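# Roll a paving slab on rollers against a stop

## Task

Move the paving slab by rolling it on its rollers until it rests level on them and its front face lies flush against the stop (the steel angle bolted across its path on the table) over at least half the slab's width. It must stay that way without the robot holding it. Failure if the slab is carried, raised more than a little (even at one end), if a roller is held under it above the table, or if anything other than the rollers or the table supports it from below. Pressing down on top to tip it is allowed along the way. The slab should not slide off its rollers onto the table.

## Robot and tools

Robot: two arms, left_arm and right_arm, each with 7 joints and a parallel gripper. Shared scene frame: origin on the table top midway between the arms, +x out over the table, +z up, left_arm on the +y side. The arm names do not tell you which side of a picture they appear on.

execute_actions takes "actions", a list holding one item or none, and optionally "pictures" (boolean; pictures come by default). An empty list just reports the state. An item with "rows" is a motion of up to 15 control steps of 1/30 s ("steps" defaults to 15). An item with only "steps" (up to 300) is a wait, counted from the previous result and including your reply time. If a call is refused, nothing reaches the robot.

Each row is one list of 20 numbers, all in [-1, 1], covering both arms even if one stays still: left_arm first (7 joint numbers, then gripper position, force_limit, speed), then the same 10 for right_arm. One row is used per step; the final row repeats for any remaining steps.

Joint numbers are offsets, not poses. They are measured from the joint angles in the most recent result that listed them (before any such result in the scene, and for later calls within one reply, from where the arm is when the action begins), not from the previous row. Scale: 1.0 equals 0.9985 rad for waist, shoulder, upper arm roll and elbow, and 0.8765 rad for forearm roll, wrist pitch and wrist roll. Column order: waist, shoulder, upper arm roll, elbow, forearm roll, wrist pitch, wrist roll. Stated ranges (rad): waist ±6.283, shoulder ±2.250, upper arm roll ±6.283, elbow ±2.580, forearm roll ±6.283, wrist pitch ±2.100, wrist roll ±6.283. A call asking a joint more than 0.013 rad beyond its range end is refused; the true end may differ from the stated one by up to 0.013 rad, and a request past it is clipped there, reported as "joint sent to its limit" (possibly about an earlier action). Sending all zeros is not a pause: it pulls the arm back to the reference angles.

Gripper numbers are absolute settings, not offsets. position: +1 fully open (50 mm gap), pads meet near -0.65, -1 closes until something blocks them. force_limit: per-pad force, about 20 N at -1, 102 N at 0, 185 N at +1 (actual grip up to ~17% more). speed: gap change rate, 20 mm/s at -1, 85 at 0, 150 at +1. To leave a gripper unchanged, repeat its previous three numbers; 0 is a real command. New force or speed only apply after a position change of at least 0.01; to soften a grip, open first. Fingers point along the gripper's +z, close along its x; the reported point lies between the pads, fingertips 17.5 mm further out. Turning only the last joint moves that point around a 25 mm circle.

Motion limits: joint speed and acceleration are capped and an arm's joints finish together; reversing stops them together. Each step, targets are kept within 0.304 rad (first four joints) or 0.266 rad (last three) of the measured angles, and scaled back if they would move the gripper over 70 mm from where it is. After big moves the arm may still be short of the target when results come back. Between calls the arms keep heading for the last target until motion almost stops or a step is HELD; after that only a new action moves or presses further.

Results: a state line per arm with end_effector_position (metres) and end_effector_quat_wxyz in the scene frame; printed hand positions can be off, more when reaching far. Joint positions (rad), Joint velocities (rad/s) and joint torques, one block per arm in column order; torques carry fixed offsets, scale and noise. object_status: 0 moving, 1 blocked while opening, 2 blocked while closing (a grip), 3 reached the target or pads met. position_measured in counts: gap ≈ (250 - counts) × 0.202 mm. "joint command not followed" means a clearance check altered or blocked joint targets; HELD marks steps where your row was not sent in full. TORQUE FAULT: a joint hit its load limit (46.9 N m for the first four joints, 29.5 for the last three, including held weight) and that arm halts for 10 s, dropping the rest of the call. MOTOR HOT warns from 60 °C; at 75 °C an OVER-TEMPERATURE FAULT makes the arm brake weakly and sag.

zoom_image: "camera" (cam_high, cam_left_wrist or cam_right_wrist) and "region" [x0, y0, x1, y1] in pixels of that camera's 672x504 image, origin top left, at most 504 by 504; it gives a closer look at the latest picture. Calibration lines give intrinsics K and T_world_to_cam for each camera; cam_high is fixed above, looking down from about x 1.28, z 1.06.

finished_scene: "scene" (the current number); irreversible, and the result reports success.

Avoid: lifting or carrying the slab, jamming rollers under it by hand, letting it slide off the rollers, knocking anything off the table, arms colliding or pressing each other, hard pushes and slams. Loose objects may occasionally be nudged by outside disturbances. Leave the slab resting by itself before ending.

Each tool is called as name(argument=value, ...) on one line, values as JSON.

## Session

execute_actions(actions=[])

Scene clock: 0.00 s of 4350.00 s.
left_arm: end_effector_position=(+0.1110, +0.1761, +0.1946) position_measured=3 object_status=3 end_effector_quat_wxyz=(-0.446, +0.027, +0.894, -0.045) | right_arm: end_effector_position=(+0.1864, +0.0922, +0.3820) position_measured=3 object_status=3 end_effector_quat_wxyz=(-0.068, +0.927, -0.217, +0.299)
Joint positions: left_arm=[ 1.06   0.561 -0.676  2.098  0.488  1.595  2.95 ] | right_arm=[-1.488  0.173 -0.56   1.597  0.674  1.631  3.87 ]
Joint velocities: left_arm=[-0.    -0.    -0.    -0.001 -0.    -0.001  0.001] | right_arm=[ 0.     0.    -0.     0.    -0.    -0.001  0.   ]
Joint torques (N m, as the joint torque sensors report them, + toward a larger angle): no reading

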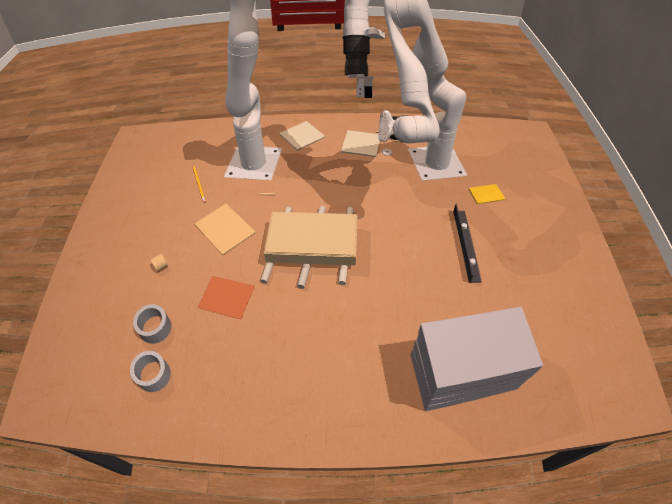

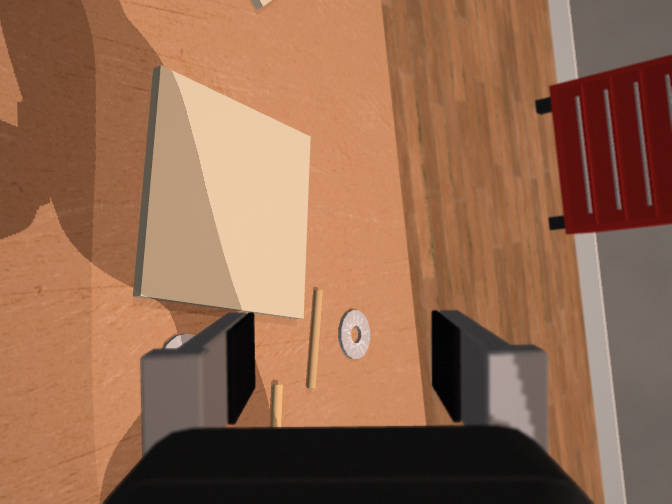

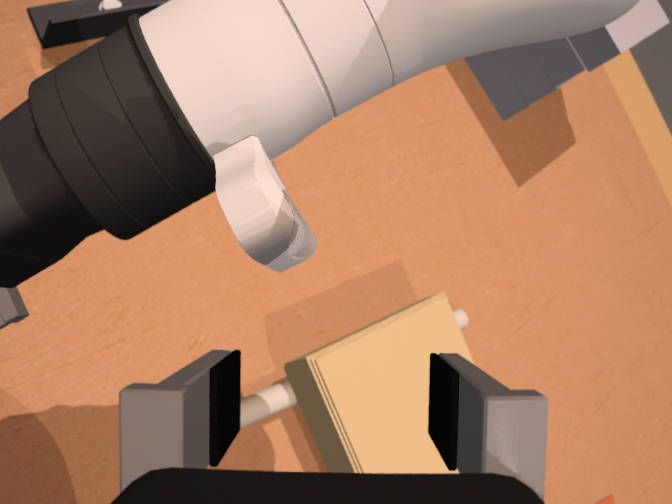

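zoom_image(camera="cam_high", region=[240, 170, 520, 310])

execute_actions(actions=[{"steps":5}], pictures=false)

Region (240, 170, 520, 310) of cam_high's 672x504 image, scaled by 1.800, with more detail than that image has.

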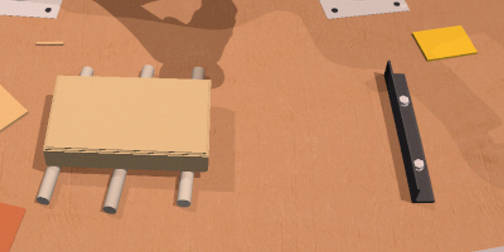

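Scene clock: 6.13 s of 4350.00 s.
left_arm: end_effector_position=(+0.1110, +0.1761, +0.1946) position_measured=3 object_status=3 end_effector_quat_wxyz=(-0.446, +0.027, +0.894, -0.045) | right_arm: end_effector_position=(+0.1864, +0.0922, +0.3820) position_measured=3 object_status=3 end_effector_quat_wxyz=(-0.068, +0.927, -0.217, +0.299)
Joint positions: left_arm=[ 1.06   0.561 -0.676  2.098  0.488  1.595  2.95 ] | right_arm=[-1.488  0.173 -0.56   1.597  0.674  1.631  3.87 ]
Joint velocities: left_arm=[-0.    -0.     0.     0.001  0.     0.002  0.   ] | right_arm=[-0.    -0.     0.001 -0.     0.     0.     0.   ]
Joint torques (N m, as the joint torque sensors report them, + toward a larger angle): left_arm=[  0.38 -12.93  -1.25  -2.93  -0.41   2.64   0.07] | right_arm=[ -0.11 -13.37  -0.38  -9.25   1.71   0.77  -0.02]
Steps of this call (steps 1 to 90: nothing new was sent; then 3.13 s passed at rest). Readings (joint positions | what the end effector reports):
1: left_arm=[1.060 0.561 -0.676 2.098 0.488 1.595 2.950] | right_arm=[-1.488 0.173 -0.560 1.597 0.674 1.631 3.870] | left_arm position_measured=3 object_status=3 | right_arm position_measured=3 object_status=3
2: left_arm=[1.060 0.561 -0.676 2.098 0.488 1.595 2.950] | right_arm=[-1.488 0.173 -0.560 1.597 0.674 1.631 3.870] | left_arm position_measured=3 object_status=3 | right_arm position_measured=3 object_status=3
4: left_arm=[1.060 0.561 -0.676 2.098 0.488 1.595 2.950] | right_arm=[-1.488 0.173 -0.560 1.597 0.674 1.631 3.870] | left_arm position_measured=3 object_status=3 | right_arm position_measured=3 object_status=3
8: left_arm=[1.060 0.561 -0.676 2.098 0.488 1.595 2.950] | right_arm=[-1.488 0.173 -0.560 1.597 0.674 1.631 3.870] | left_arm position_measured=3 object_status=3 | right_arm position_measured=3 object_status=3
90: the state above

execute_actions(actions=[{"rows":[[-1,-0.2,0.5,-0.35,-0.4,-0.3,0.15,1,0,0, 0,0,0,0,0,0,0,1,0,0]],"steps":15}], pictures=false)

execute_actions(actions=[{"steps":30}])

Scene clock: 26.13 s of 4350.00 s.
left_arm: end_effector_position=(+0.2774, +0.2141, +0.1864) position_measured=3 object_status=3 end_effector_quat_wxyz=(-0.244, +0.086, +0.965, -0.028) | right_arm: end_effector_position=(+0.1864, +0.0922, +0.3820) position_measured=3 object_status=3 end_effector_quat_wxyz=(-0.068, +0.927, -0.217, +0.299)
Joint positions: left_arm=[ 0.712  0.416 -0.353  1.846  0.242  1.403  3.046] | right_arm=[-1.488  0.173 -0.56   1.597  0.674  1.631  3.87 ]
Joint velocities: left_arm=[-1.016 -0.219  0.76  -0.417 -0.438 -0.304  0.152] | right_arm=[ 0.001 -0.    -0.    -0.     0.     0.    -0.   ]
Joint torques (N m, as the joint torque sensors report them, + toward a larger angle): left_arm=[ -1.07 -14.3   -1.38  -5.39   0.35   1.71  -0.05] | right_arm=[  0.03 -13.15  -0.64  -8.94   1.96   0.59   0.09]
Steps of this call (steps 1 to 90: nothing new was sent; then 16.50 s passed at rest; steps 91 to 105: all 15 steps of this action). Readings (joint positions | what the end effector reports):
91: left_arm=[1.059 0.560 -0.675 2.097 0.487 1.595 2.950] | right_arm=[-1.488 0.173 -0.560 1.597 0.674 1.631 3.870] | left_arm position_measured=3 object_status=3 | right_arm position_measured=3 object_status=3
92: left_arm=[1.051 0.556 -0.670 2.092 0.483 1.591 2.952] | right_arm=[-1.488 0.173 -0.560 1.597 0.674 1.631 3.870] | left_arm position_measured=3 object_status=3 | right_arm position_measured=3 object_status=3
94: left_arm=[1.021 0.536 -0.643 2.065 0.460 1.568 2.964] | right_arm=[-1.488 0.173 -0.560 1.597 0.674 1.631 3.870] | left_arm position_measured=3 object_status=3 | right_arm position_measured=3 object_status=3
98: left_arm=[0.923 0.483 -0.549 1.973 0.377 1.496 2.999] | right_arm=[-1.488 0.173 -0.560 1.597 0.674 1.631 3.870] | left_arm position_measured=3 object_status=3 | right_arm position_measured=3 object_status=3
105: the state above

Scene clock: 27.13 s of 4350.00 s.
left_arm: end_effector_position=(+0.3885, +0.3809, +0.2036) position_measured=3 object_status=3 end_effector_quat_wxyz=(-0.139, -0.134, +0.980, -0.056) | right_arm: end_effector_position=(+0.1864, +0.0922, +0.3820) position_measured=3 object_status=3 end_effector_quat_wxyz=(-0.068, +0.927, -0.217, +0.299)
Joint positions: left_arm=[ 0.063  0.362 -0.177  1.748  0.137  1.332  3.081] | right_arm=[-1.488  0.173 -0.56   1.597  0.674  1.631  3.87 ]
Joint velocities: left_arm=[-0.007 -0.     0.     0.     0.     0.     0.001] | right_arm=[-0. -0. -0. -0. -0. -0. -0.]
Joint torques (N m, as the joint torque sensors report them, + toward a larger angle): left_arm=[  0.59 -15.35  -0.03  -7.3    0.12   0.91   0.15] | right_arm=[ -0.03 -13.25  -0.66  -8.95   1.89   0.62  -0.06]
Steps of this call (steps 1 to 30: the robot went on to your last target). Readings (joint positions | what the end effector reports):
1: left_arm=[0.677 0.409 -0.329 1.833 0.228 1.394 3.051] | right_arm=[-1.488 0.173 -0.560 1.597 0.674 1.631 3.870] | left_arm position_measured=3 object_status=3 | right_arm position_measured=3 object_status=3
2: left_arm=[0.642 0.403 -0.307 1.821 0.216 1.385 3.055] | right_arm=[-1.488 0.173 -0.560 1.597 0.674 1.631 3.870] | left_arm position_measured=3 object_status=3 | right_arm position_measured=3 object_status=3
4: left_arm=[0.570 0.393 -0.272 1.802 0.195 1.371 3.062] | right_arm=[-1.488 0.173 -0.560 1.597 0.674 1.631 3.870] | left_arm position_measured=3 object_status=3 | right_arm position_measured=3 object_status=3
8: left_arm=[0.422 0.378 -0.226 1.776 0.167 1.352 3.071] | right_arm=[-1.488 0.173 -0.560 1.597 0.674 1.631 3.870] | left_arm position_measured=3 object_status=3 | right_arm position_measured=3 object_status=3
30: the state above
camera_calibration (this result's frames):
cam_left_wrist: T_world_to_cam=[[-0.924775, -0.253339, 0.28392, 0.399869], [-0.270574, 0.962436, -0.0225327, -0.230869], [-0.267546, -0.0976588, -0.958583, 0.503064], [0, 0, 0, 1]] pos_world=[0.441915, 0.372627, 0.363495]
cam_right_wrist: T_world_to_cam=[[0.720876, -0.435314, 0.539296, -0.306081], [-0.337515, -0.900127, -0.275418, 0.293552], [0.605328, 0.0165216, -0.795805, 0.350769], [0, 0, 0, 1]] pos_world=[0.107394, 0.125198, 0.525061]

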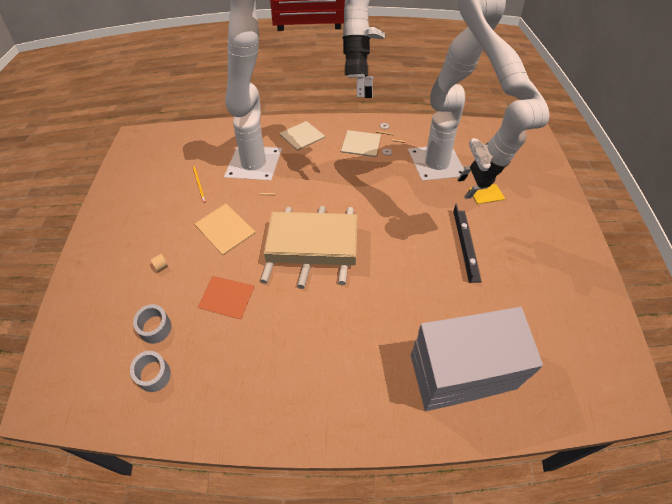

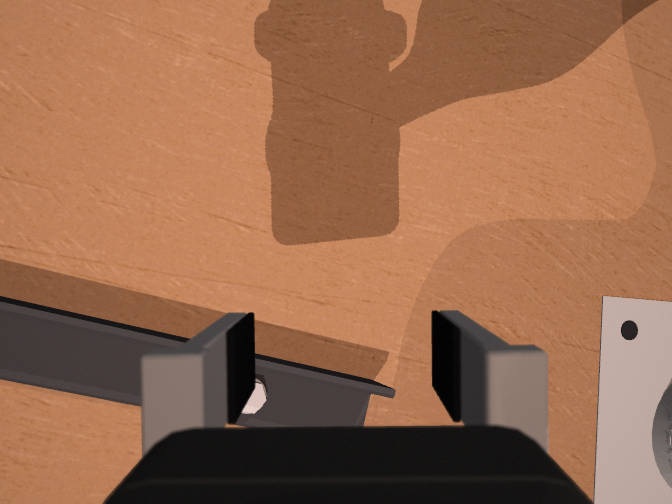

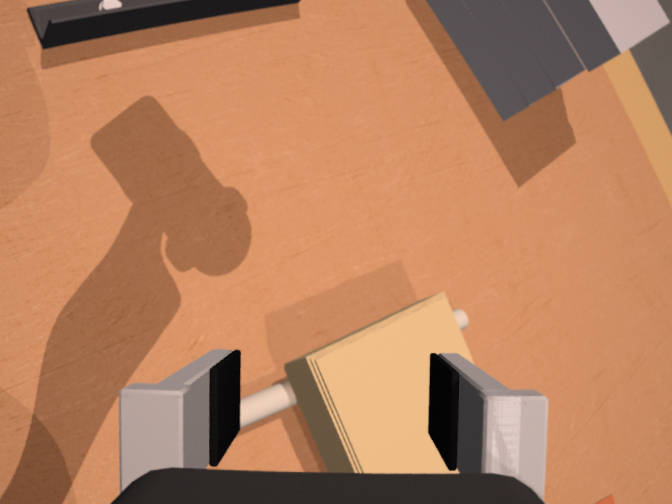

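execute_actions(actions=[{"rows":[[-0.063,0.038,0.177,-0.248,-0.156,-0.105,0.068,1,0,0, 1,0.227,0.561,-0.097,-0.769,-0.446,-0.833,1,0,0]],"steps":15}], pictures=false)

execute_actions(actions=[{"steps":30}], pictures=false)

Scene clock: 30.13 s of 4350.00 s.
left_arm: end_effector_position=(+0.5187, +0.4068, +0.2403) position_measured=3 object_status=3 end_effector_quat_wxyz=(+0.001, -0.083, +0.997, -0.000) | right_arm: end_effector_position=(+0.3351, +0.0641, +0.2881) position_measured=3 object_status=3 end_effector_quat_wxyz=(-0.024, +0.787, -0.595, +0.159)
Joint positions: left_arm=[ 0.003  0.398 -0.     1.502  0.001  1.24   3.141] | right_arm=[-1.178  0.329 -0.261  1.53   0.406  1.384  3.604]
Joint velocities: left_arm=[-0.008  0.002  0.028 -0.037 -0.018 -0.001  0.007] | right_arm=[ 0.747  0.201  0.728 -0.088 -0.653 -0.417 -0.653]
Joint torques (N m, as the joint torque sensors report them, + toward a larger angle): left_arm=[ -0.78 -16.72  -0.21  -7.88  -0.37   0.34   0.11] | right_arm=[ -0.14 -17.56  -0.07  -9.13   0.94   0.45   0.1 ]
Steps of this call (steps 1 to 15: the robot went on to your last target; steps 16 to 75: nothing new was sent; steps 76 to 90: all 15 steps of this action). Readings (joint positions | what the end effector reports):
76: left_arm=[0.061 0.362 -0.177 1.747 0.137 1.332 3.081] | right_arm=[-1.486 0.174 -0.559 1.597 0.673 1.630 3.869] | left_arm position_measured=3 object_status=3 | right_arm position_measured=3 object_status=3
77: left_arm=[0.060 0.363 -0.173 1.742 0.134 1.331 3.083] | right_arm=[-1.480 0.179 -0.556 1.594 0.668 1.626 3.865] | left_arm position_measured=3 object_status=3 | right_arm position_measured=3 object_status=3
79: left_arm=[0.051 0.368 -0.154 1.716 0.119 1.321 3.089] | right_arm=[-1.450 0.201 -0.532 1.585 0.644 1.603 3.842] | left_arm position_measured=3 object_status=3 | right_arm position_measured=3 object_status=3
83: left_arm=[0.026 0.384 -0.082 1.614 0.063 1.283 3.114] | right_arm=[-1.352 0.262 -0.435 1.559 0.560 1.518 3.757] | left_arm position_measured=3 object_status=3 | right_arm position_measured=3 object_status=3
90: the state above

Scene clock: 31.13 s of 4350.00 s.
left_arm: end_effector_position=(+0.5188, +0.4084, +0.2397) position_measured=3 object_status=3 end_effector_quat_wxyz=(+0.000, -0.084, +0.996, -0.000) | right_arm: end_effector_position=(+0.5005, -0.1794, +0.2398) position_measured=3 object_status=3 end_effector_quat_wxyz=(+0.001, -0.175, +0.985, +0.000)
Joint positions: left_arm=[-0.     0.4   -0.     1.501  0.001  1.24   3.141] | right_arm=[-0.492  0.4    0.     1.5   -0.     1.24   3.14 ]
Joint velocities: left_arm=[-0.     0.    -0.001  0.001 -0.    -0.    -0.001] | right_arm=[ 0.022  0.001 -0.001 -0.     0.001  0.    -0.   ]
Joint torques (N m, as the joint torque sensors report them, + toward a larger angle): left_arm=[  0.25 -17.77   0.15  -9.54   0.19   0.04  -0.03] | right_arm=[ -0.22 -18.12   0.08  -9.2    0.01  -0.1    0.09]
Steps of this call (steps 1 to 30: the robot went on to your last target). Readings (joint positions | what the end effector reports):
1: left_arm=[0.002 0.398 0.000 1.501 0.001 1.240 3.141] | right_arm=[-1.152 0.336 -0.237 1.527 0.384 1.370 3.582] | left_arm position_measured=3 object_status=3 | right_arm position_measured=3 object_status=3
2: left_arm=[0.002 0.398 -0.000 1.501 0.001 1.240 3.141] | right_arm=[-1.126 0.342 -0.214 1.524 0.362 1.358 3.559] | left_arm position_measured=3 object_status=3 | right_arm position_measured=3 object_status=3
4: left_arm=[0.001 0.399 -0.000 1.501 0.001 1.240 3.141] | right_arm=[-1.071 0.353 -0.173 1.520 0.314 1.335 3.512] | left_arm position_measured=3 object_status=3 | right_arm position_measured=3 object_status=3
8: left_arm=[0.000 0.399 -0.000 1.501 0.001 1.240 3.141] | right_arm=[-0.948 0.371 -0.106 1.512 0.209 1.298 3.406] | left_arm position_measured=3 object_status=3 | right_arm position_measured=3 object_status=3
30: the state above

execute_actions(actions=[{"rows":[[0.5,0,0,0,0,0,0,1,0,0, 0.6,0,0,0,0,0,0,1,0,0]],"steps":15}], pictures=false)

execute_actions(actions=[{"steps":20}], pictures=false)

execute_actions(actions=[{"rows":[[0,0,0,0,0,0,1,1,0,0, 0,0,0,0,0,0,1,1,0,0]],"steps":15}], pictures=false)

execute_actions(actions=[{"steps":20}])

Scene clock: 39.97 s of 4350.00 s.
left_arm: end_effector_position=(+0.5002, +0.2462, +0.2396) position_measured=3 object_status=3 end_effector_quat_wxyz=(+0.001, +0.093, +0.996, +0.000) | right_arm: end_effector_position=(+0.5121, -0.3432, +0.2397) position_measured=3 object_status=3 end_effector_quat_wxyz=(+0.001, +0.002, +1.000, +0.000)
Joint positions: left_arm=[ 0.354  0.4   -0.001  1.5    0.     1.24   3.141] | right_arm=[-0.135  0.4   -0.     1.5   -0.001  1.24   3.14 ]
Joint velocities: left_arm=[ 0.881 -0.     0.005  0.     0.002  0.001 -0.001] | right_arm=[ 0.883  0.001  0.003 -0.001  0.001 -0.001 -0.   ]
Joint torques (N m, as the joint torque sensors report them, + toward a larger angle): left_arm=[  0.36 -18.11   0.88  -8.99  -0.02   0.11   0.07] | right_arm=[ -0.14 -18.49   0.09  -8.79   0.03   0.16   0.08]
Steps of this call (steps 1 to 15: the robot went on to your last target; steps 16 to 90: nothing new was sent; then 5.33 s passed at rest; steps 91 to 105: all 15 steps of this action). Readings (joint positions | what the end effector reports):
91: left_arm=[0.001 0.400 -0.001 1.501 0.000 1.240 3.141] | right_arm=[-0.488 0.400 0.000 1.500 -0.001 1.240 3.140] | left_arm position_measured=3 object_status=3 | right_arm position_measured=3 object_status=3
92: left_arm=[0.008 0.400 -0.002 1.501 -0.001 1.240 3.141] | right_arm=[-0.481 0.400 -0.001 1.500 -0.002 1.240 3.140] | left_arm position_measured=3 object_status=3 | right_arm position_measured=3 object_status=3
94: left_arm=[0.038 0.400 -0.004 1.501 -0.001 1.240 3.141] | right_arm=[-0.451 0.400 -0.003 1.500 -0.002 1.240 3.140] | left_arm position_measured=3 object_status=3 | right_arm position_measured=3 object_status=3
98: left_arm=[0.149 0.400 -0.002 1.500 0.000 1.240 3.141] | right_arm=[-0.341 0.400 -0.001 1.500 -0.001 1.240 3.140] | left_arm position_measured=3 object_status=3 | right_arm position_measured=3 object_status=3
105: the state above

Scene clock: 40.63 s of 4350.00 s.
left_arm: end_effector_position=(+0.4758, +0.1832, +0.2397) position_measured=3 object_status=3 end_effector_quat_wxyz=(+0.000, +0.165, +0.986, -0.000) | right_arm: end_effector_position=(+0.4860, -0.4529, +0.2398) position_measured=3 object_status=3 end_effector_quat_wxyz=(+0.001, +0.123, +0.992, +0.000)
Joint positions: left_arm=[ 0.499  0.4   -0.     1.501  0.001  1.24   3.141] | right_arm=[ 0.107  0.4    0.001  1.5   -0.     1.24   3.14 ]
Joint velocities: left_arm=[ 0.002 -0.     0.     0.001 -0.     0.002 -0.   ] | right_arm=[ 0.006  0.    -0.     0.    -0.     0.     0.   ]
Joint torques (N m, as the joint torque sensors report them, + toward a larger angle): left_arm=[ -0.1  -17.94   0.29  -9.29  -0.1   -0.28   0.2 ] | right_arm=[  0.18 -18.48   0.11  -9.15  -0.01  -0.16   0.03]
Steps of this call (steps 1 to 20: the robot went on to your last target). Readings (joint positions | what the end effector reports):
1: left_arm=[0.384 0.400 -0.001 1.500 0.000 1.240 3.141] | right_arm=[-0.106 0.400 -0.000 1.500 -0.001 1.240 3.140] | left_arm position_measured=3 object_status=3 | right_arm position_measured=3 object_status=3
2: left_arm=[0.412 0.400 -0.001 1.500 0.001 1.240 3.141] | right_arm=[-0.076 0.400 -0.000 1.500 -0.001 1.240 3.140] | left_arm position_measured=3 object_status=3 | right_arm position_measured=3 object_status=3
4: left_arm=[0.458 0.400 0.002 1.500 0.002 1.240 3.141] | right_arm=[-0.018 0.400 0.000 1.500 -0.001 1.240 3.140] | left_arm position_measured=3 object_status=3 | right_arm position_measured=3 object_status=3
8: left_arm=[0.491 0.400 0.003 1.501 0.002 1.240 3.141] | right_arm=[0.077 0.400 0.003 1.500 0.001 1.240 3.140] | left_arm position_measured=3 object_status=3 | right_arm position_measured=3 object_status=3
20: the state above

Scene clock: 41.13 s of 4350.00 s.
left_arm: end_effector_position=(+0.4883, +0.1822, +0.2397) position_measured=3 object_status=3 end_effector_quat_wxyz=(+0.000, -0.087, +0.996, -0.000) | right_arm: end_effector_position=(+0.4985, -0.4528, +0.2399) position_measured=3 object_status=3 end_effector_quat_wxyz=(+0.001, -0.129, +0.992, -0.000)
Joint positions: left_arm=[ 0.499  0.4   -0.     1.501  0.001  1.24   3.647] | right_arm=[ 0.107  0.4    0.001  1.5   -0.     1.24   3.646]
Joint velocities: left_arm=[-0.     0.    -0.     0.    -0.    -0.001  1.216] | right_arm=[-0.     0.    -0.    -0.    -0.     0.     1.216]
Joint torques (N m, as the joint torque sensors report them, + toward a larger angle): left_arm=[  0.12 -18.01   0.39  -9.35  -0.03  -0.13   0.13] | right_arm=[  0.1  -18.48  -0.3   -9.3    0.21  -0.15  -0.12]
Steps of this call (steps 1 to 15: all 15 steps of this action). Readings (joint positions | what the end effector reports):
1: left_arm=[0.499 0.400 -0.000 1.501 0.001 1.240 3.142] | right_arm=[0.107 0.400 0.001 1.500 -0.000 1.240 3.141] | left_arm position_measured=3 object_status=3 | right_arm position_measured=3 object_status=3
2: left_arm=[0.499 0.400 -0.000 1.501 0.001 1.240 3.152] | right_arm=[0.107 0.400 0.001 1.500 -0.000 1.240 3.151] | left_arm position_measured=3 object_status=3 | right_arm position_measured=3 object_status=3
4: left_arm=[0.499 0.400 -0.000 1.501 0.001 1.240 3.202] | right_arm=[0.107 0.400 0.001 1.500 -0.000 1.240 3.201] | left_arm position_measured=3 object_status=3 | right_arm position_measured=3 object_status=3
8: left_arm=[0.499 0.400 -0.000 1.501 0.001 1.240 3.362] | right_arm=[0.107 0.400 0.001 1.500 -0.000 1.240 3.361] | left_arm position_measured=3 object_status=3 | right_arm position_measured=3 object_status=3
15: the state above

Scene clock: 41.80 s of 4350.00 s.
left_arm: end_effector_position=(+0.4969, +0.1855, +0.2397) position_measured=3 object_status=3 end_effector_quat_wxyz=(+0.000, -0.270, +0.963, -0.000) | right_arm: end_effector_position=(+0.5068, -0.4489, +0.2399) position_measured=3 object_status=3 end_effector_quat_wxyz=(+0.001, -0.310, +0.951, -0.000)
Joint positions: left_arm=[ 0.499  0.4   -0.     1.501  0.001  1.24   4.017] | right_arm=[ 0.107  0.4    0.001  1.5   -0.     1.24   4.016]
Joint velocities: left_arm=[-0.    -0.    -0.    -0.001  0.    -0.    -0.001] | right_arm=[-0. -0.  0. -0. -0.  0.  0.]
Joint torques (N m, as the joint torque sensors report them, + toward a larger angle): left_arm=[ -0.02 -17.96   0.13  -9.45  -0.11  -0.31   0.02] | right_arm=[  0.01 -18.56   0.32  -9.42  -0.2    0.03   0.1 ]
Steps of this call (steps 1 to 20: the robot went on to your last target). Readings (joint positions | what the end effector reports):
1: left_arm=[0.499 0.400 -0.000 1.501 0.001 1.240 3.687] | right_arm=[0.107 0.400 0.001 1.500 -0.000 1.240 3.686] | left_arm position_measured=3 object_status=3 | right_arm position_measured=3 object_status=3
2: left_arm=[0.499 0.400 -0.000 1.501 0.001 1.240 3.728] | right_arm=[0.107 0.400 0.001 1.500 -0.000 1.240 3.727] | left_arm position_measured=3 object_status=3 | right_arm position_measured=3 object_status=3
4: left_arm=[0.499 0.400 -0.000 1.501 0.001 1.240 3.809] | right_arm=[0.107 0.400 0.001 1.500 -0.000 1.240 3.808] | left_arm position_measured=3 object_status=3 | right_arm position_measured=3 object_status=3
8: left_arm=[0.499 0.400 -0.000 1.501 0.001 1.240 3.968] | right_arm=[0.107 0.400 0.001 1.500 -0.000 1.240 3.966] | left_arm position_measured=3 object_status=3 | right_arm position_measured=3 object_status=3
20: the state above
camera_calibration (this result's frames):
cam_left_wrist: T_world_to_cam=[[-0.851876, -0.52373, -0.00371971, 0.523285], [-0.523229, 0.850705, 0.0503207, 0.116176], [-0.02319, 0.0448132, -0.998726, 0.409448], [0, 0, 0, 1]] pos_world=[0.516055, 0.15688, 0.405027]
cam_right_wrist: T_world_to_cam=[[-0.803082, -0.5957, 0.0141573, 0.130413], [-0.595826, 0.802514, -0.0310423, 0.712119], [0.00713046, -0.0333648, -0.999418, 0.382253], [0, 0, 0, 1]] pos_world=[0.526305, -0.481045, 0.40229]

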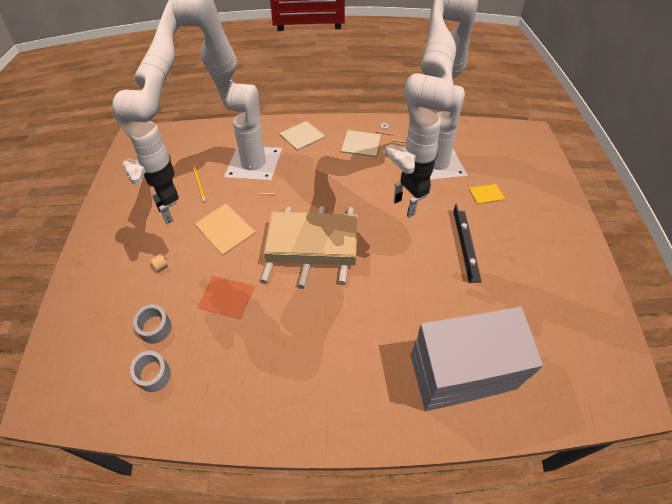

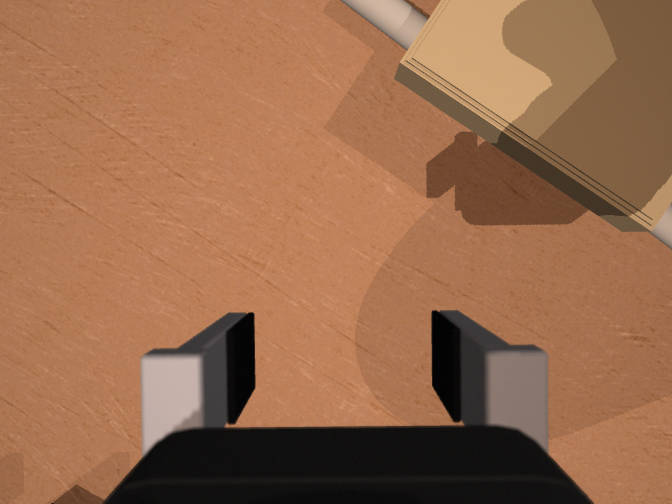

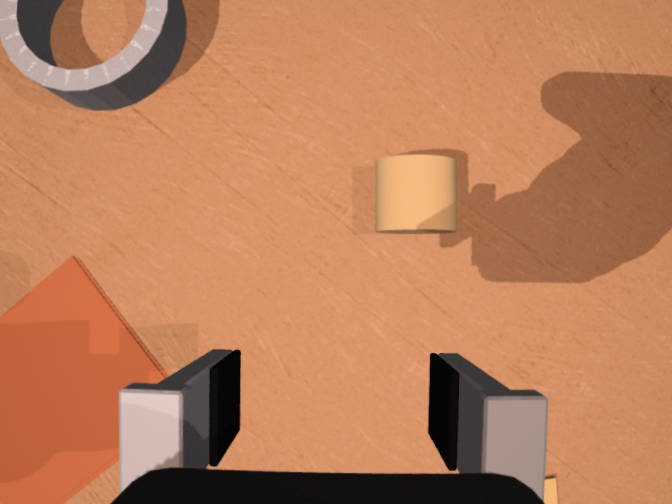

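execute_actions(actions=[{"rows":[[-1,0,0,0,0,0,0,1,0,0, -0.327,0.048,0,0.458,0,-0.575,1,1,0,0]],"steps":15}], pictures=false)

execute_actions(actions=[{"steps":12}], pictures=false)

Scene clock: 59.57 s of 4350.00 s.
left_arm: end_effector_position=(+0.5371, +0.3470, +0.2397) position_measured=3 object_status=3 end_effector_quat_wxyz=(+0.000, -0.432, +0.902, -0.001) | right_arm: end_effector_position=(+0.4772, -0.3212, +0.1304) position_measured=3 object_status=3 end_effector_quat_wxyz=(-0.018, -0.572, +0.820, +0.012)
Joint positions: left_arm=[0.151 0.4   0.    1.5   0.001 1.24  4.017] | right_arm=[-0.15   0.438  0.     1.839 -0.001  0.908  4.35 ]
Joint velocities: left_arm=[-0.862  0.001 -0.003 -0.001 -0.001 -0.001  0.   ] | right_arm=[-0.43   0.075 -0.02   0.78  -0.008 -1.074  1.213]
Joint torques (N m, as the joint torque sensors report them, + toward a larger angle): left_arm=[  0.29 -18.21   0.45  -9.4   -0.37   0.1    0.06] | right_arm=[  1.15 -18.99   1.36  -8.85   0.4   -0.28   0.21]
From where the robot then was, a joint's target lay farther than a number of 1.0 reaches, so one or more steps of this call were cut to that.
Steps of this call (steps 1 to 15: the robot went on to your last target; steps 16 to 90: nothing new was sent; then 14.27 s passed at rest; steps 91 to 105: all 15 steps of this action). Readings (joint positions | what the end effector reports):
91: left_arm=[0.497 0.400 -0.000 1.501 0.001 1.240 4.017] | right_arm=[0.105 0.400 0.001 1.501 -0.000 1.239 4.017] | left_arm position_measured=3 object_status=3 | right_arm position_measured=3 object_status=3
92: left_arm=[0.490 0.400 0.001 1.501 0.002 1.240 4.017] | right_arm=[0.098 0.400 0.002 1.506 0.001 1.235 4.021] | left_arm position_measured=3 object_status=3 | right_arm position_measured=3 object_status=3
94: left_arm=[0.461 0.400 0.003 1.501 0.002 1.240 4.017] | right_arm=[0.069 0.404 0.004 1.532 0.001 1.211 4.044] | left_arm position_measured=3 object_status=3 | right_arm position_measured=3 object_status=3
98: left_arm=[0.351 0.400 0.001 1.501 0.001 1.240 4.017] | right_arm=[-0.023 0.418 0.001 1.632 -0.001 1.123 4.132] | left_arm position_measured=3 object_status=3 | right_arm position_measured=3 object_status=3
105: the state above

Scene clock: 59.97 s of 4350.00 s.
left_arm: end_effector_position=(+0.5198, +0.5127, +0.2396) position_measured=3 object_status=3 end_effector_quat_wxyz=(+0.001, -0.581, +0.814, -0.000) | right_arm: end_effector_position=(+0.4692, -0.2816, +0.1012) position_measured=3 object_status=3 end_effector_quat_wxyz=(+0.000, +0.774, -0.633, -0.000)
Joint positions: left_arm=[-0.195  0.4   -0.     1.5    0.001  1.24   4.017] | right_arm=[-0.216  0.447  0.     1.953 -0.001  0.742  4.835]
Joint velocities: left_arm=[-0.865  0.    -0.001 -0.     0.    -0.001 -0.   ] | right_arm=[-0.047  0.006 -0.003  0.074 -0.001 -0.106  1.027]
Joint torques (N m, as the joint torque sensors report them, + toward a larger angle): left_arm=[  0.43 -18.3    0.12  -9.08  -0.11  -0.17   0.08] | right_arm=[ -0.29 -17.13   0.27  -6.67  -0.35  -0.25   0.11]
Steps of this call (steps 1 to 12: the robot went on to your last target). Readings (joint positions | what the end effector reports):
1: left_arm=[0.122 0.400 0.000 1.500 0.001 1.240 4.017] | right_arm=[-0.163 0.440 -0.000 1.863 -0.001 0.874 4.391] | left_arm position_measured=3 object_status=3 | right_arm position_measured=3 object_status=3
2: left_arm=[0.094 0.400 0.000 1.500 0.001 1.240 4.017] | right_arm=[-0.174 0.442 -0.001 1.882 -0.001 0.846 4.431] | left_arm position_measured=3 object_status=3 | right_arm position_measured=3 object_status=3
4: left_arm=[0.036 0.400 0.000 1.500 0.001 1.240 4.017] | right_arm=[-0.190 0.444 -0.000 1.911 -0.001 0.804 4.512] | left_arm position_measured=3 object_status=3 | right_arm position_measured=3 object_status=3
8: left_arm=[-0.079 0.400 -0.000 1.500 0.001 1.240 4.017] | right_arm=[-0.207 0.446 0.000 1.940 -0.001 0.761 4.675] | left_arm position_measured=3 object_status=3 | right_arm position_measured=3 object_status=3
12: the state above

execute_actions(actions=[{"rows":[[-0.305,0,0,0,0,0,0,1,0,0, -0.004,0.001,0,0.005,0,-0.007,1,1,0,0]],"steps":15}], pictures=false)

Scene clock: 62.17 s of 4350.00 s.
left_arm: end_effector_position=(+0.4587, +0.6458, +0.2396) position_measured=3 object_status=3 end_effector_quat_wxyz=(+0.001, -0.698, +0.717, -0.000) | right_arm: end_effector_position=(+0.4617, -0.2677, +0.0998) position_measured=3 object_status=3 end_effector_quat_wxyz=(+0.000, +0.921, -0.391, -0.000)
Joint positions: left_arm=[-0.499  0.4   -0.     1.5    0.001  1.24   4.017] | right_arm=[-0.22   0.448  0.     1.958 -0.001  0.736  5.399]
Joint velocities: left_arm=[-0.    -0.     0.     0.     0.    -0.001  0.   ] | right_arm=[-0.001  0.     0.     0.    -0.     0.001  1.216]
Joint torques (N m, as the joint torque sensors report them, + toward a larger angle): left_arm=[ -0.03 -18.04   0.21  -9.41  -0.09  -0.34   0.01] | right_arm=[ -0.19 -16.81   0.06  -6.46  -0.06  -0.17   0.17]
Steps of this call (steps 1 to 30: the robot went on to your last target; steps 31 to 51: nothing new was sent; steps 52 to 66: all 15 steps of this action). Readings (joint positions | what the end effector reports):
52: left_arm=[-0.500 0.400 -0.000 1.501 0.001 1.240 4.017] | right_arm=[-0.220 0.448 0.001 1.957 -0.000 0.736 4.894] | left_arm position_measured=3 object_status=3 | right_arm position_measured=3 object_status=3
53: left_arm=[-0.499 0.400 -0.000 1.500 0.001 1.240 4.017] | right_arm=[-0.220 0.448 0.001 1.957 -0.000 0.736 4.904] | left_arm position_measured=3 object_status=3 | right_arm position_measured=3 object_status=3
55: left_arm=[-0.499 0.400 -0.000 1.500 0.001 1.240 4.017] | right_arm=[-0.220 0.448 0.001 1.958 -0.000 0.736 4.954] | left_arm position_measured=3 object_status=3 | right_arm position_measured=3 object_status=3
59: left_arm=[-0.499 0.400 -0.000 1.500 0.001 1.240 4.017] | right_arm=[-0.220 0.448 0.000 1.958 -0.000 0.736 5.114] | left_arm position_measured=3 object_status=3 | right_arm position_measured=3 object_status=3
66: the state above

execute_actions(actions=[{"rows":[[0,0,0,0,0,0,0,1,0,0, 0,0.125,0,0.057,0,-0.208,0.917,1,0,0]],"steps":15}], pictures=false)

execute_actions(actions=[{"steps":20}])

Scene clock: 64.77 s of 4350.00 s.
left_arm: end_effector_position=(+0.4587, +0.6458, +0.2396) position_measured=3 object_status=3 end_effector_quat_wxyz=(+0.001, -0.698, +0.717, -0.000) | right_arm: end_effector_position=(+0.4448, -0.2600, +0.0413) position_measured=3 object_status=3 end_effector_quat_wxyz=(-0.000, +1.000, -0.007, +0.001)
Joint positions: left_arm=[-0.499  0.4   -0.     1.5    0.001  1.24   4.017] | right_arm=[-0.22   0.57   0.     2.015 -0.     0.556  6.189]
Joint velocities: left_arm=[-0.    -0.     0.    -0.     0.     0.001  0.   ] | right_arm=[-0.001  0.051 -0.001  0.028  0.    -0.083  0.489]
Joint torques (N m, as the joint torque sensors report them, + toward a larger angle): left_arm=[  0.24 -17.91   0.2   -9.44   0.03  -0.07   0.06] | right_arm=[ -0.04 -18.44   0.04  -5.32  -0.18  -0.24  -0.31]
Steps of this call (steps 1 to 30: the robot went on to your last target; steps 31 to 63: nothing new was sent; steps 64 to 78: all 15 steps of this action). Readings (joint positions | what the end effector reports):
64: left_arm=[-0.499 0.400 -0.000 1.500 0.001 1.240 4.017] | right_arm=[-0.220 0.450 0.000 1.959 -0.001 0.735 5.713] | left_arm position_measured=3 object_status=3 | right_arm position_measured=3 object_status=3
65: left_arm=[-0.499 0.400 -0.000 1.500 0.001 1.240 4.017] | right_arm=[-0.220 0.456 0.000 1.960 -0.001 0.728 5.722] | left_arm position_measured=3 object_status=3 | right_arm position_measured=3 object_status=3
67: left_arm=[-0.499 0.400 -0.000 1.500 0.001 1.240 4.017] | right_arm=[-0.220 0.482 0.000 1.971 -0.001 0.693 5.773] | left_arm position_measured=3 object_status=3 | right_arm position_measured=3 object_status=3
71: left_arm=[-0.499 0.400 -0.000 1.500 0.001 1.240 4.017] | right_arm=[-0.220 0.533 0.000 1.997 -0.001 0.612 5.933] | left_arm position_measured=3 object_status=3 | right_arm position_measured=3 object_status=3
78: the state above

Scene clock: 65.43 s of 4350.00 s.
left_arm: end_effector_position=(+0.4587, +0.6458, +0.2396) position_measured=3 object_status=3 end_effector_quat_wxyz=(+0.001, -0.698, +0.717, -0.000) | right_arm: end_effector_position=(+0.4441, -0.2601, +0.0399) position_measured=3 object_status=3 end_effector_quat_wxyz=(-0.000, +1.000, +0.000, -0.000)
Joint positions: left_arm=[-0.499  0.4   -0.     1.5    0.001  1.24   4.017] | right_arm=[-0.22   0.573  0.     2.015 -0.001  0.554  6.203]
Joint velocities: left_arm=[ 0.    -0.     0.001 -0.001  0.    -0.     0.   ] | right_arm=[ 0.     0.    -0.    -0.     0.    -0.001  0.   ]
Joint torques (N m, as the joint torque sensors report them, + toward a larger angle): left_arm=[ -0.07 -17.79   0.37  -9.23  -0.11  -0.15  -0.05] | right_arm=[ -0.2  -17.61   0.31  -5.18  -0.16  -0.03   0.13]
Steps of this call (steps 1 to 20: the robot went on to your last target). Readings (joint positions | what the end effector reports):
1: left_arm=[-0.499 0.400 -0.000 1.500 0.001 1.240 4.017] | right_arm=[-0.220 0.571 0.000 2.015 -0.000 0.554 6.199] | left_arm position_measured=3 object_status=3 | right_arm position_measured=3 object_status=3
2: left_arm=[-0.499 0.400 -0.000 1.500 0.001 1.240 4.017] | right_arm=[-0.220 0.571 0.000 2.015 -0.000 0.554 6.202] | left_arm position_measured=3 object_status=3 | right_arm position_measured=3 object_status=3
4: left_arm=[-0.499 0.400 -0.000 1.500 0.001 1.240 4.017] | right_arm=[-0.220 0.572 0.000 2.015 -0.000 0.554 6.203] | left_arm position_measured=3 object_status=3 | right_arm position_measured=3 object_status=3
8: left_arm=[-0.499 0.400 -0.000 1.500 0.001 1.240 4.017] | right_arm=[-0.220 0.573 0.000 2.015 -0.001 0.554 6.203] | left_arm position_measured=3 object_status=3 | right_arm position_measured=3 object_status=3
20: the state above
camera_calibration (this result's frames):
cam_left_wrist: T_world_to_cam=[[-0.0214736, -0.999762, -0.00383232, 0.65834], [-0.998528, 0.0212558, 0.0499037, 0.458349], [-0.0498104, 0.00489829, -0.998747, 0.4258], [0, 0, 0, 1]] pos_world=[0.493021, 0.646355, 0.404916]
cam_right_wrist: T_world_to_cam=[[0.99984, 0.00970885, 0.0149961, -0.447895], [0.010155, -0.999499, -0.0299668, -0.22079], [0.0146976, 0.0301143, -0.999438, 0.202287], [0, 0, 0, 1]] pos_world=[0.447092, -0.222423, 0.202274]

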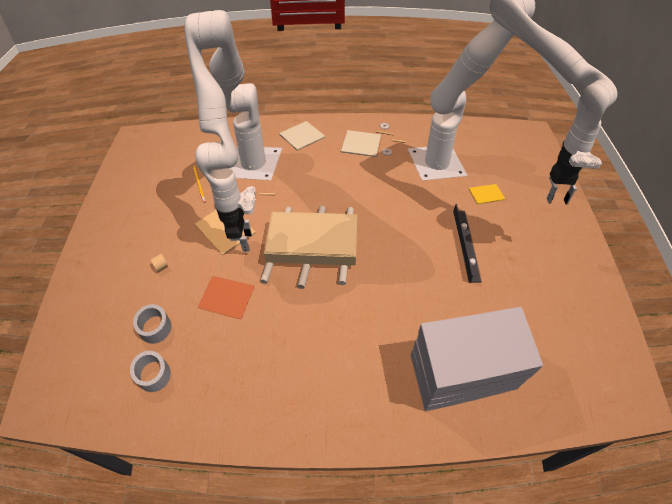

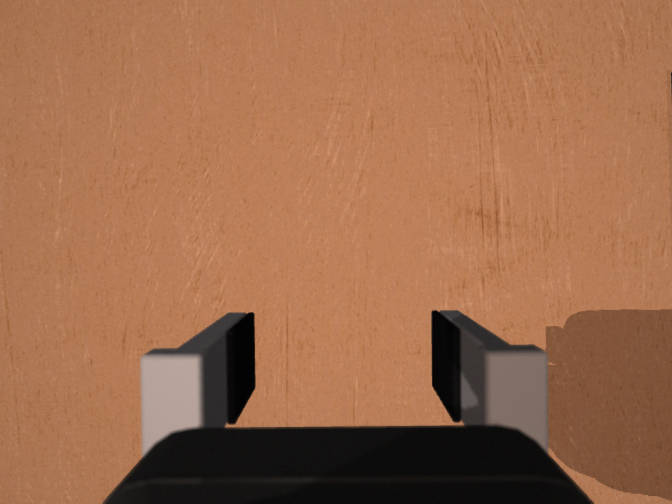

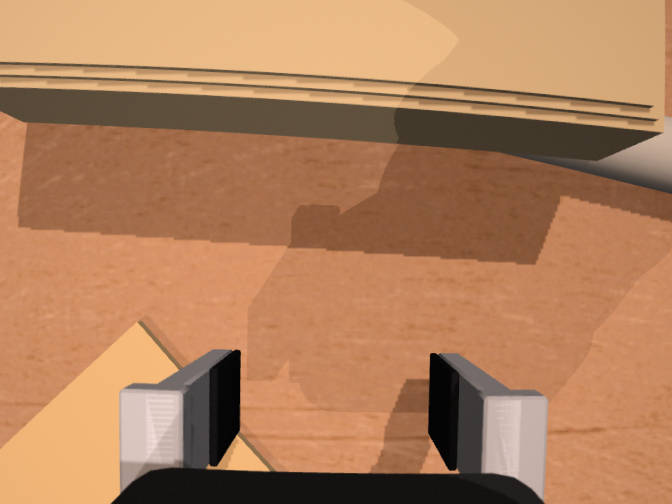

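execute_actions(actions=[{"rows":[[0,0,0,0,0,0,0,1,0,0, 0,0.034,0,0.0095,0,-0.05,0,1,0,0]],"steps":15}], pictures=false)

execute_actions(actions=[{"rows":[[0,0,0,0,0,0,0,1,0,0, 0,0.018,0,0.005,0,-0.026,0,1,0,0]],"steps":15}], pictures=false)

Scene clock: 71.57 s of 4350.00 s.
left_arm: end_effector_position=(+0.4587, +0.6458, +0.2396) position_measured=3 object_status=3 end_effector_quat_wxyz=(+0.001, -0.698, +0.717, -0.000) | right_arm: end_effector_position=(+0.4443, -0.2601, +0.0251) position_measured=3 object_status=3 end_effector_quat_wxyz=(-0.000, +1.000, +0.000, +0.000)
Joint positions: left_arm=[-0.499  0.4   -0.     1.5    0.001  1.24   4.017] | right_arm=[-0.22   0.607  0.     2.025 -0.001  0.51   6.203]
Joint velocities: left_arm=[ 0.     0.     0.    -0.     0.     0.001 -0.   ] | right_arm=[ 0.001  0.002 -0.     0.     0.     0.001 -0.   ]
Joint torques (N m, as the joint torque sensors report them, + toward a larger angle): left_arm=[  0.17 -17.82   0.41  -9.42  -0.17  -0.35   0.05] | right_arm=[ -0.07 -17.66  -0.04  -4.77   0.1    0.02  -0.05]
Steps of this call (steps 1 to 15: the robot went on to your last target; steps 16 to 90: nothing new was sent; then 2.63 s passed at rest; steps 91 to 105: all 15 steps of this action). Readings (joint positions | what the end effector reports):
91: left_arm=[-0.499 0.400 -0.000 1.500 0.001 1.240 4.017] | right_arm=[-0.220 0.575 0.000 2.015 -0.001 0.553 6.203] | left_arm position_measured=3 object_status=3 | right_arm position_measured=3 object_status=3
92: left_arm=[-0.499 0.400 -0.000 1.500 0.001 1.240 4.017] | right_arm=[-0.220 0.581 0.000 2.016 -0.001 0.546 6.203] | left_arm position_measured=3 object_status=3 | right_arm position_measured=3 object_status=3
94: left_arm=[-0.499 0.400 -0.000 1.500 0.001 1.240 4.017] | right_arm=[-0.220 0.601 0.000 2.022 -0.000 0.521 6.203] | left_arm position_measured=3 object_status=3 | right_arm position_measured=3 object_status=3
98: left_arm=[-0.499 0.400 -0.000 1.500 0.001 1.240 4.017] | right_arm=[-0.220 0.605 0.000 2.025 -0.001 0.510 6.203] | left_arm position_measured=3 object_status=3 | right_arm position_measured=3 object_status=3
105: the state above

Scene clock: 72.07 s of 4350.00 s.
left_arm: end_effector_position=(+0.4587, +0.6458, +0.2396) position_measured=3 object_status=3 end_effector_quat_wxyz=(+0.001, -0.698, +0.717, -0.000) | right_arm: end_effector_position=(+0.4442, -0.2601, +0.0174) position_measured=3 object_status=3 end_effector_quat_wxyz=(-0.000, +1.000, +0.000, +0.000)
Joint positions: left_arm=[-0.499  0.4   -0.     1.5    0.001  1.24   4.017] | right_arm=[-0.22   0.625  0.     2.03  -0.001  0.487  6.203]
Joint velocities: left_arm=[-0.    -0.    -0.    -0.001  0.     0.     0.   ] | right_arm=[ 0.     0.     0.001 -0.    -0.     0.     0.   ]
Joint torques (N m, as the joint torque sensors report them, + toward a larger angle): left_arm=[  0.06 -17.76   0.38  -9.5   -0.17  -0.12   0.03] | right_arm=[  0.   -17.04   0.15  -4.82  -0.13  -0.03   0.09]
Steps of this call (steps 1 to 15: all 15 steps of this action). Readings (joint positions | what the end effector reports):
1: left_arm=[-0.499 0.400 -0.000 1.500 0.001 1.240 4.017] | right_arm=[-0.220 0.608 0.000 2.025 -0.001 0.509 6.203] | left_arm position_measured=3 object_status=3 | right_arm position_measured=3 object_status=3
2: left_arm=[-0.499 0.400 -0.000 1.500 0.001 1.240 4.017] | right_arm=[-0.220 0.615 0.000 2.026 -0.001 0.502 6.203] | left_arm position_measured=3 object_status=3 | right_arm position_measured=3 object_status=3
4: left_arm=[-0.499 0.400 -0.000 1.500 0.001 1.240 4.017] | right_arm=[-0.220 0.623 0.000 2.029 -0.001 0.490 6.203] | left_arm position_measured=3 object_status=3 | right_arm position_measured=3 object_status=3
8: left_arm=[-0.499 0.400 -0.000 1.500 0.001 1.240 4.017] | right_arm=[-0.220 0.624 0.000 2.030 -0.001 0.487 6.203] | left_arm position_measured=3 object_status=3 | right_arm position_measured=3 object_status=3
15: the state above

execute_actions(actions=[{"rows":[[0,0,0,0,0,0,0,1,0,0, 0,0.0115,0,0.003,0,-0.017,0,1,0,0]],"steps":15}], pictures=false)

Scene clock: 74.13 s of 4350.00 s.
left_arm: end_effector_position=(+0.4587, +0.6458, +0.2396) position_measured=3 object_status=3 end_effector_quat_wxyz=(+0.001, -0.698, +0.717, -0.000) | right_arm: end_effector_position=(+0.4443, -0.2601, +0.0172) position_measured=3 object_status=3 end_effector_quat_wxyz=(-0.000, +1.000, +0.000, +0.002)
Joint positions: left_arm=[-0.499  0.4   -0.     1.5    0.001  1.24   4.017] | right_arm=[-0.22   0.624  0.     2.034 -0.001  0.48   6.203]
Joint velocities: left_arm=[ 0.     0.     0.     0.001 -0.     0.     0.   ] | right_arm=[-0.  0. -0. -0.  0.  0. -0.]
Joint torques (N m, as the joint torque sensors report them, + toward a larger angle): left_arm=[  0.19 -18.15   0.46  -9.28  -0.07  -0.4    0.06] | right_arm=[-0.36 -6.67  0.02 -5.61  0.14 -4.2  -0.19]
Steps of this call (steps 1 to 15: the robot went on to your last target; steps 16 to 47: nothing new was sent; steps 48 to 62: all 15 steps of this action). Readings (joint positions | what the end effector reports):
48: left_arm=[-0.499 0.400 -0.000 1.500 0.001 1.240 4.017] | right_arm=[-0.220 0.626 0.000 2.030 -0.001 0.486 6.203] | left_arm position_measured=3 object_status=3 | right_arm position_measured=3 object_status=3
49: left_arm=[-0.499 0.400 -0.000 1.500 0.001 1.240 4.017] | right_arm=[-0.220 0.626 0.001 2.030 -0.001 0.485 6.203] | left_arm position_measured=3 object_status=3 | right_arm position_measured=3 object_status=3
51: left_arm=[-0.499 0.400 -0.000 1.500 0.001 1.240 4.017] | right_arm=[-0.220 0.624 0.000 2.032 -0.001 0.482 6.203] | left_arm position_measured=3 object_status=3 | right_arm position_measured=3 object_status=3
55: left_arm=[-0.499 0.400 -0.000 1.500 0.001 1.240 4.017] | right_arm=[-0.220 0.624 0.000 2.034 -0.001 0.480 6.203] | left_arm position_measured=3 object_status=3 | right_arm position_measured=3 object_status=3
62: the state above

execute_actions(actions=[{"rows":[[0,0,0,0,0,0,0,1,0,0, -0.02,-0.06,0,-0.03,0,0.10,-0.02,1,0,0],[0,0,0,0,0,0,0,1,0,0, -0.04,-0.069,0,-0.037,0,0.125,-0.04,1,0,0],[0,0,0,0,0,0,0,1,0,0, -0.06,-0.069,0,-0.037,0,0.125,-0.07,1,0,0],[0,0,0,0,0,0,0,1,0,0, -0.113,-0.069,0,-0.037,0,0.125,-0.129,1,0,0]],"steps":15}])

Scene clock: 78.93 s of 4350.00 s.
left_arm: end_effector_position=(+0.4587, +0.6458, +0.2396) position_measured=3 object_status=3 end_effector_quat_wxyz=(+0.001, -0.698, +0.717, -0.000) | right_arm: end_effector_position=(+0.4442, -0.2161, +0.0501) position_measured=3 object_status=3 end_effector_quat_wxyz=(-0.000, +1.000, -0.001, +0.000)
Joint positions: left_arm=[-0.499  0.4   -0.     1.5    0.001  1.24   4.017] | right_arm=[-0.331  0.555  0.     1.997 -0.001  0.589  6.09 ]
Joint velocities: left_arm=[-0.     0.    -0.    -0.    -0.     0.001  0.001] | right_arm=[-0.02  -0.006  0.002 -0.    -0.     0.    -0.   ]
Joint torques (N m, as the joint torque sensors report them, + toward a larger angle): left_arm=[  0.26 -17.75   0.36  -9.15  -0.07  -0.26   0.16] | right_arm=[  0.38 -17.49  -0.12  -5.51  -0.06  -0.32  -0.06]
Steps of this call (steps 1 to 15: the robot went on to your last target; steps 16 to 90: nothing new was sent; then 1.30 s passed at rest; steps 91 to 105: all 15 steps of this action). Readings (joint positions | what the end effector reports):
91: left_arm=[-0.499 0.400 -0.000 1.500 0.001 1.240 4.017] | right_arm=[-0.221 0.622 0.000 2.034 -0.001 0.480 6.203] | left_arm position_measured=3 object_status=3 | right_arm position_measured=3 object_status=3
92: left_arm=[-0.499 0.400 -0.000 1.500 0.001 1.240 4.017] | right_arm=[-0.223 0.618 0.001 2.032 -0.000 0.484 6.201] | left_arm position_measured=3 object_status=3 | right_arm position_measured=3 object_status=3
94: left_arm=[-0.499 0.400 -0.000 1.500 0.001 1.240 4.017] | right_arm=[-0.235 0.593 0.002 2.020 -0.000 0.517 6.192] | left_arm position_measured=3 object_status=3 | right_arm position_measured=3 object_status=3
98: left_arm=[-0.499 0.400 -0.000 1.500 0.001 1.240 4.017] | right_arm=[-0.306 0.559 0.000 1.998 -0.001 0.583 6.122] | left_arm position_measured=3 object_status=3 | right_arm position_measured=3 object_status=3
105: the state above
camera_calibration (this result's frames):
cam_left_wrist: T_world_to_cam=[[-0.0214736, -0.999762, -0.0038355, 0.658343], [-0.998528, 0.0212557, 0.0498985, 0.458355], [-0.0498051, 0.00490135, -0.998747, 0.425794], [0, 0, 0, 1]] pos_world=[0.493024, 0.646357, 0.404915]
cam_right_wrist: T_world_to_cam=[[0.999856, 0.00716642, 0.0153848, -0.449146], [0.0076282, -0.999516, -0.0301698, -0.175371], [0.0151611, 0.0302828, -0.999426, 0.210937], [0, 0, 0, 1]] pos_world=[0.447221, -0.178455, 0.212435]

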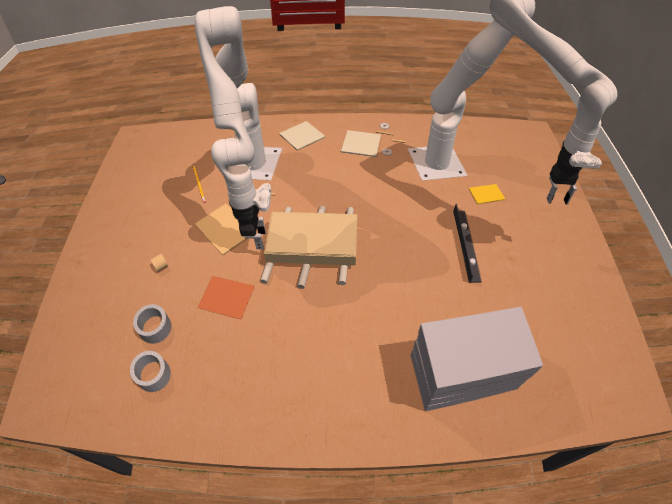

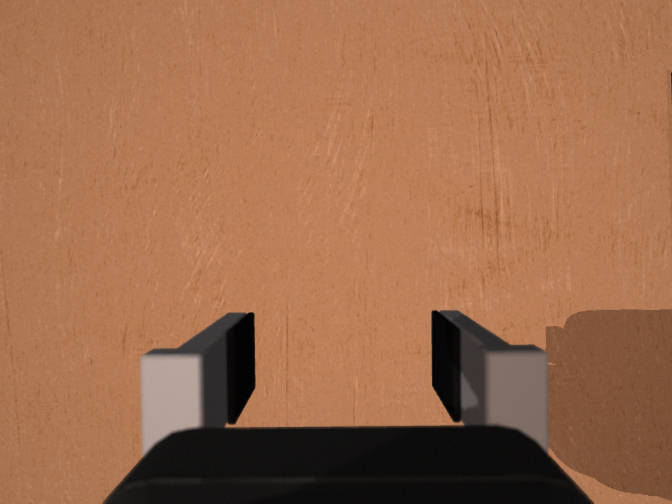

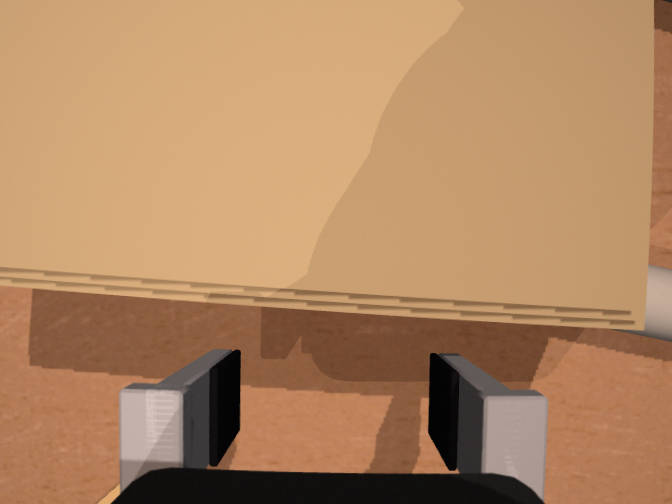

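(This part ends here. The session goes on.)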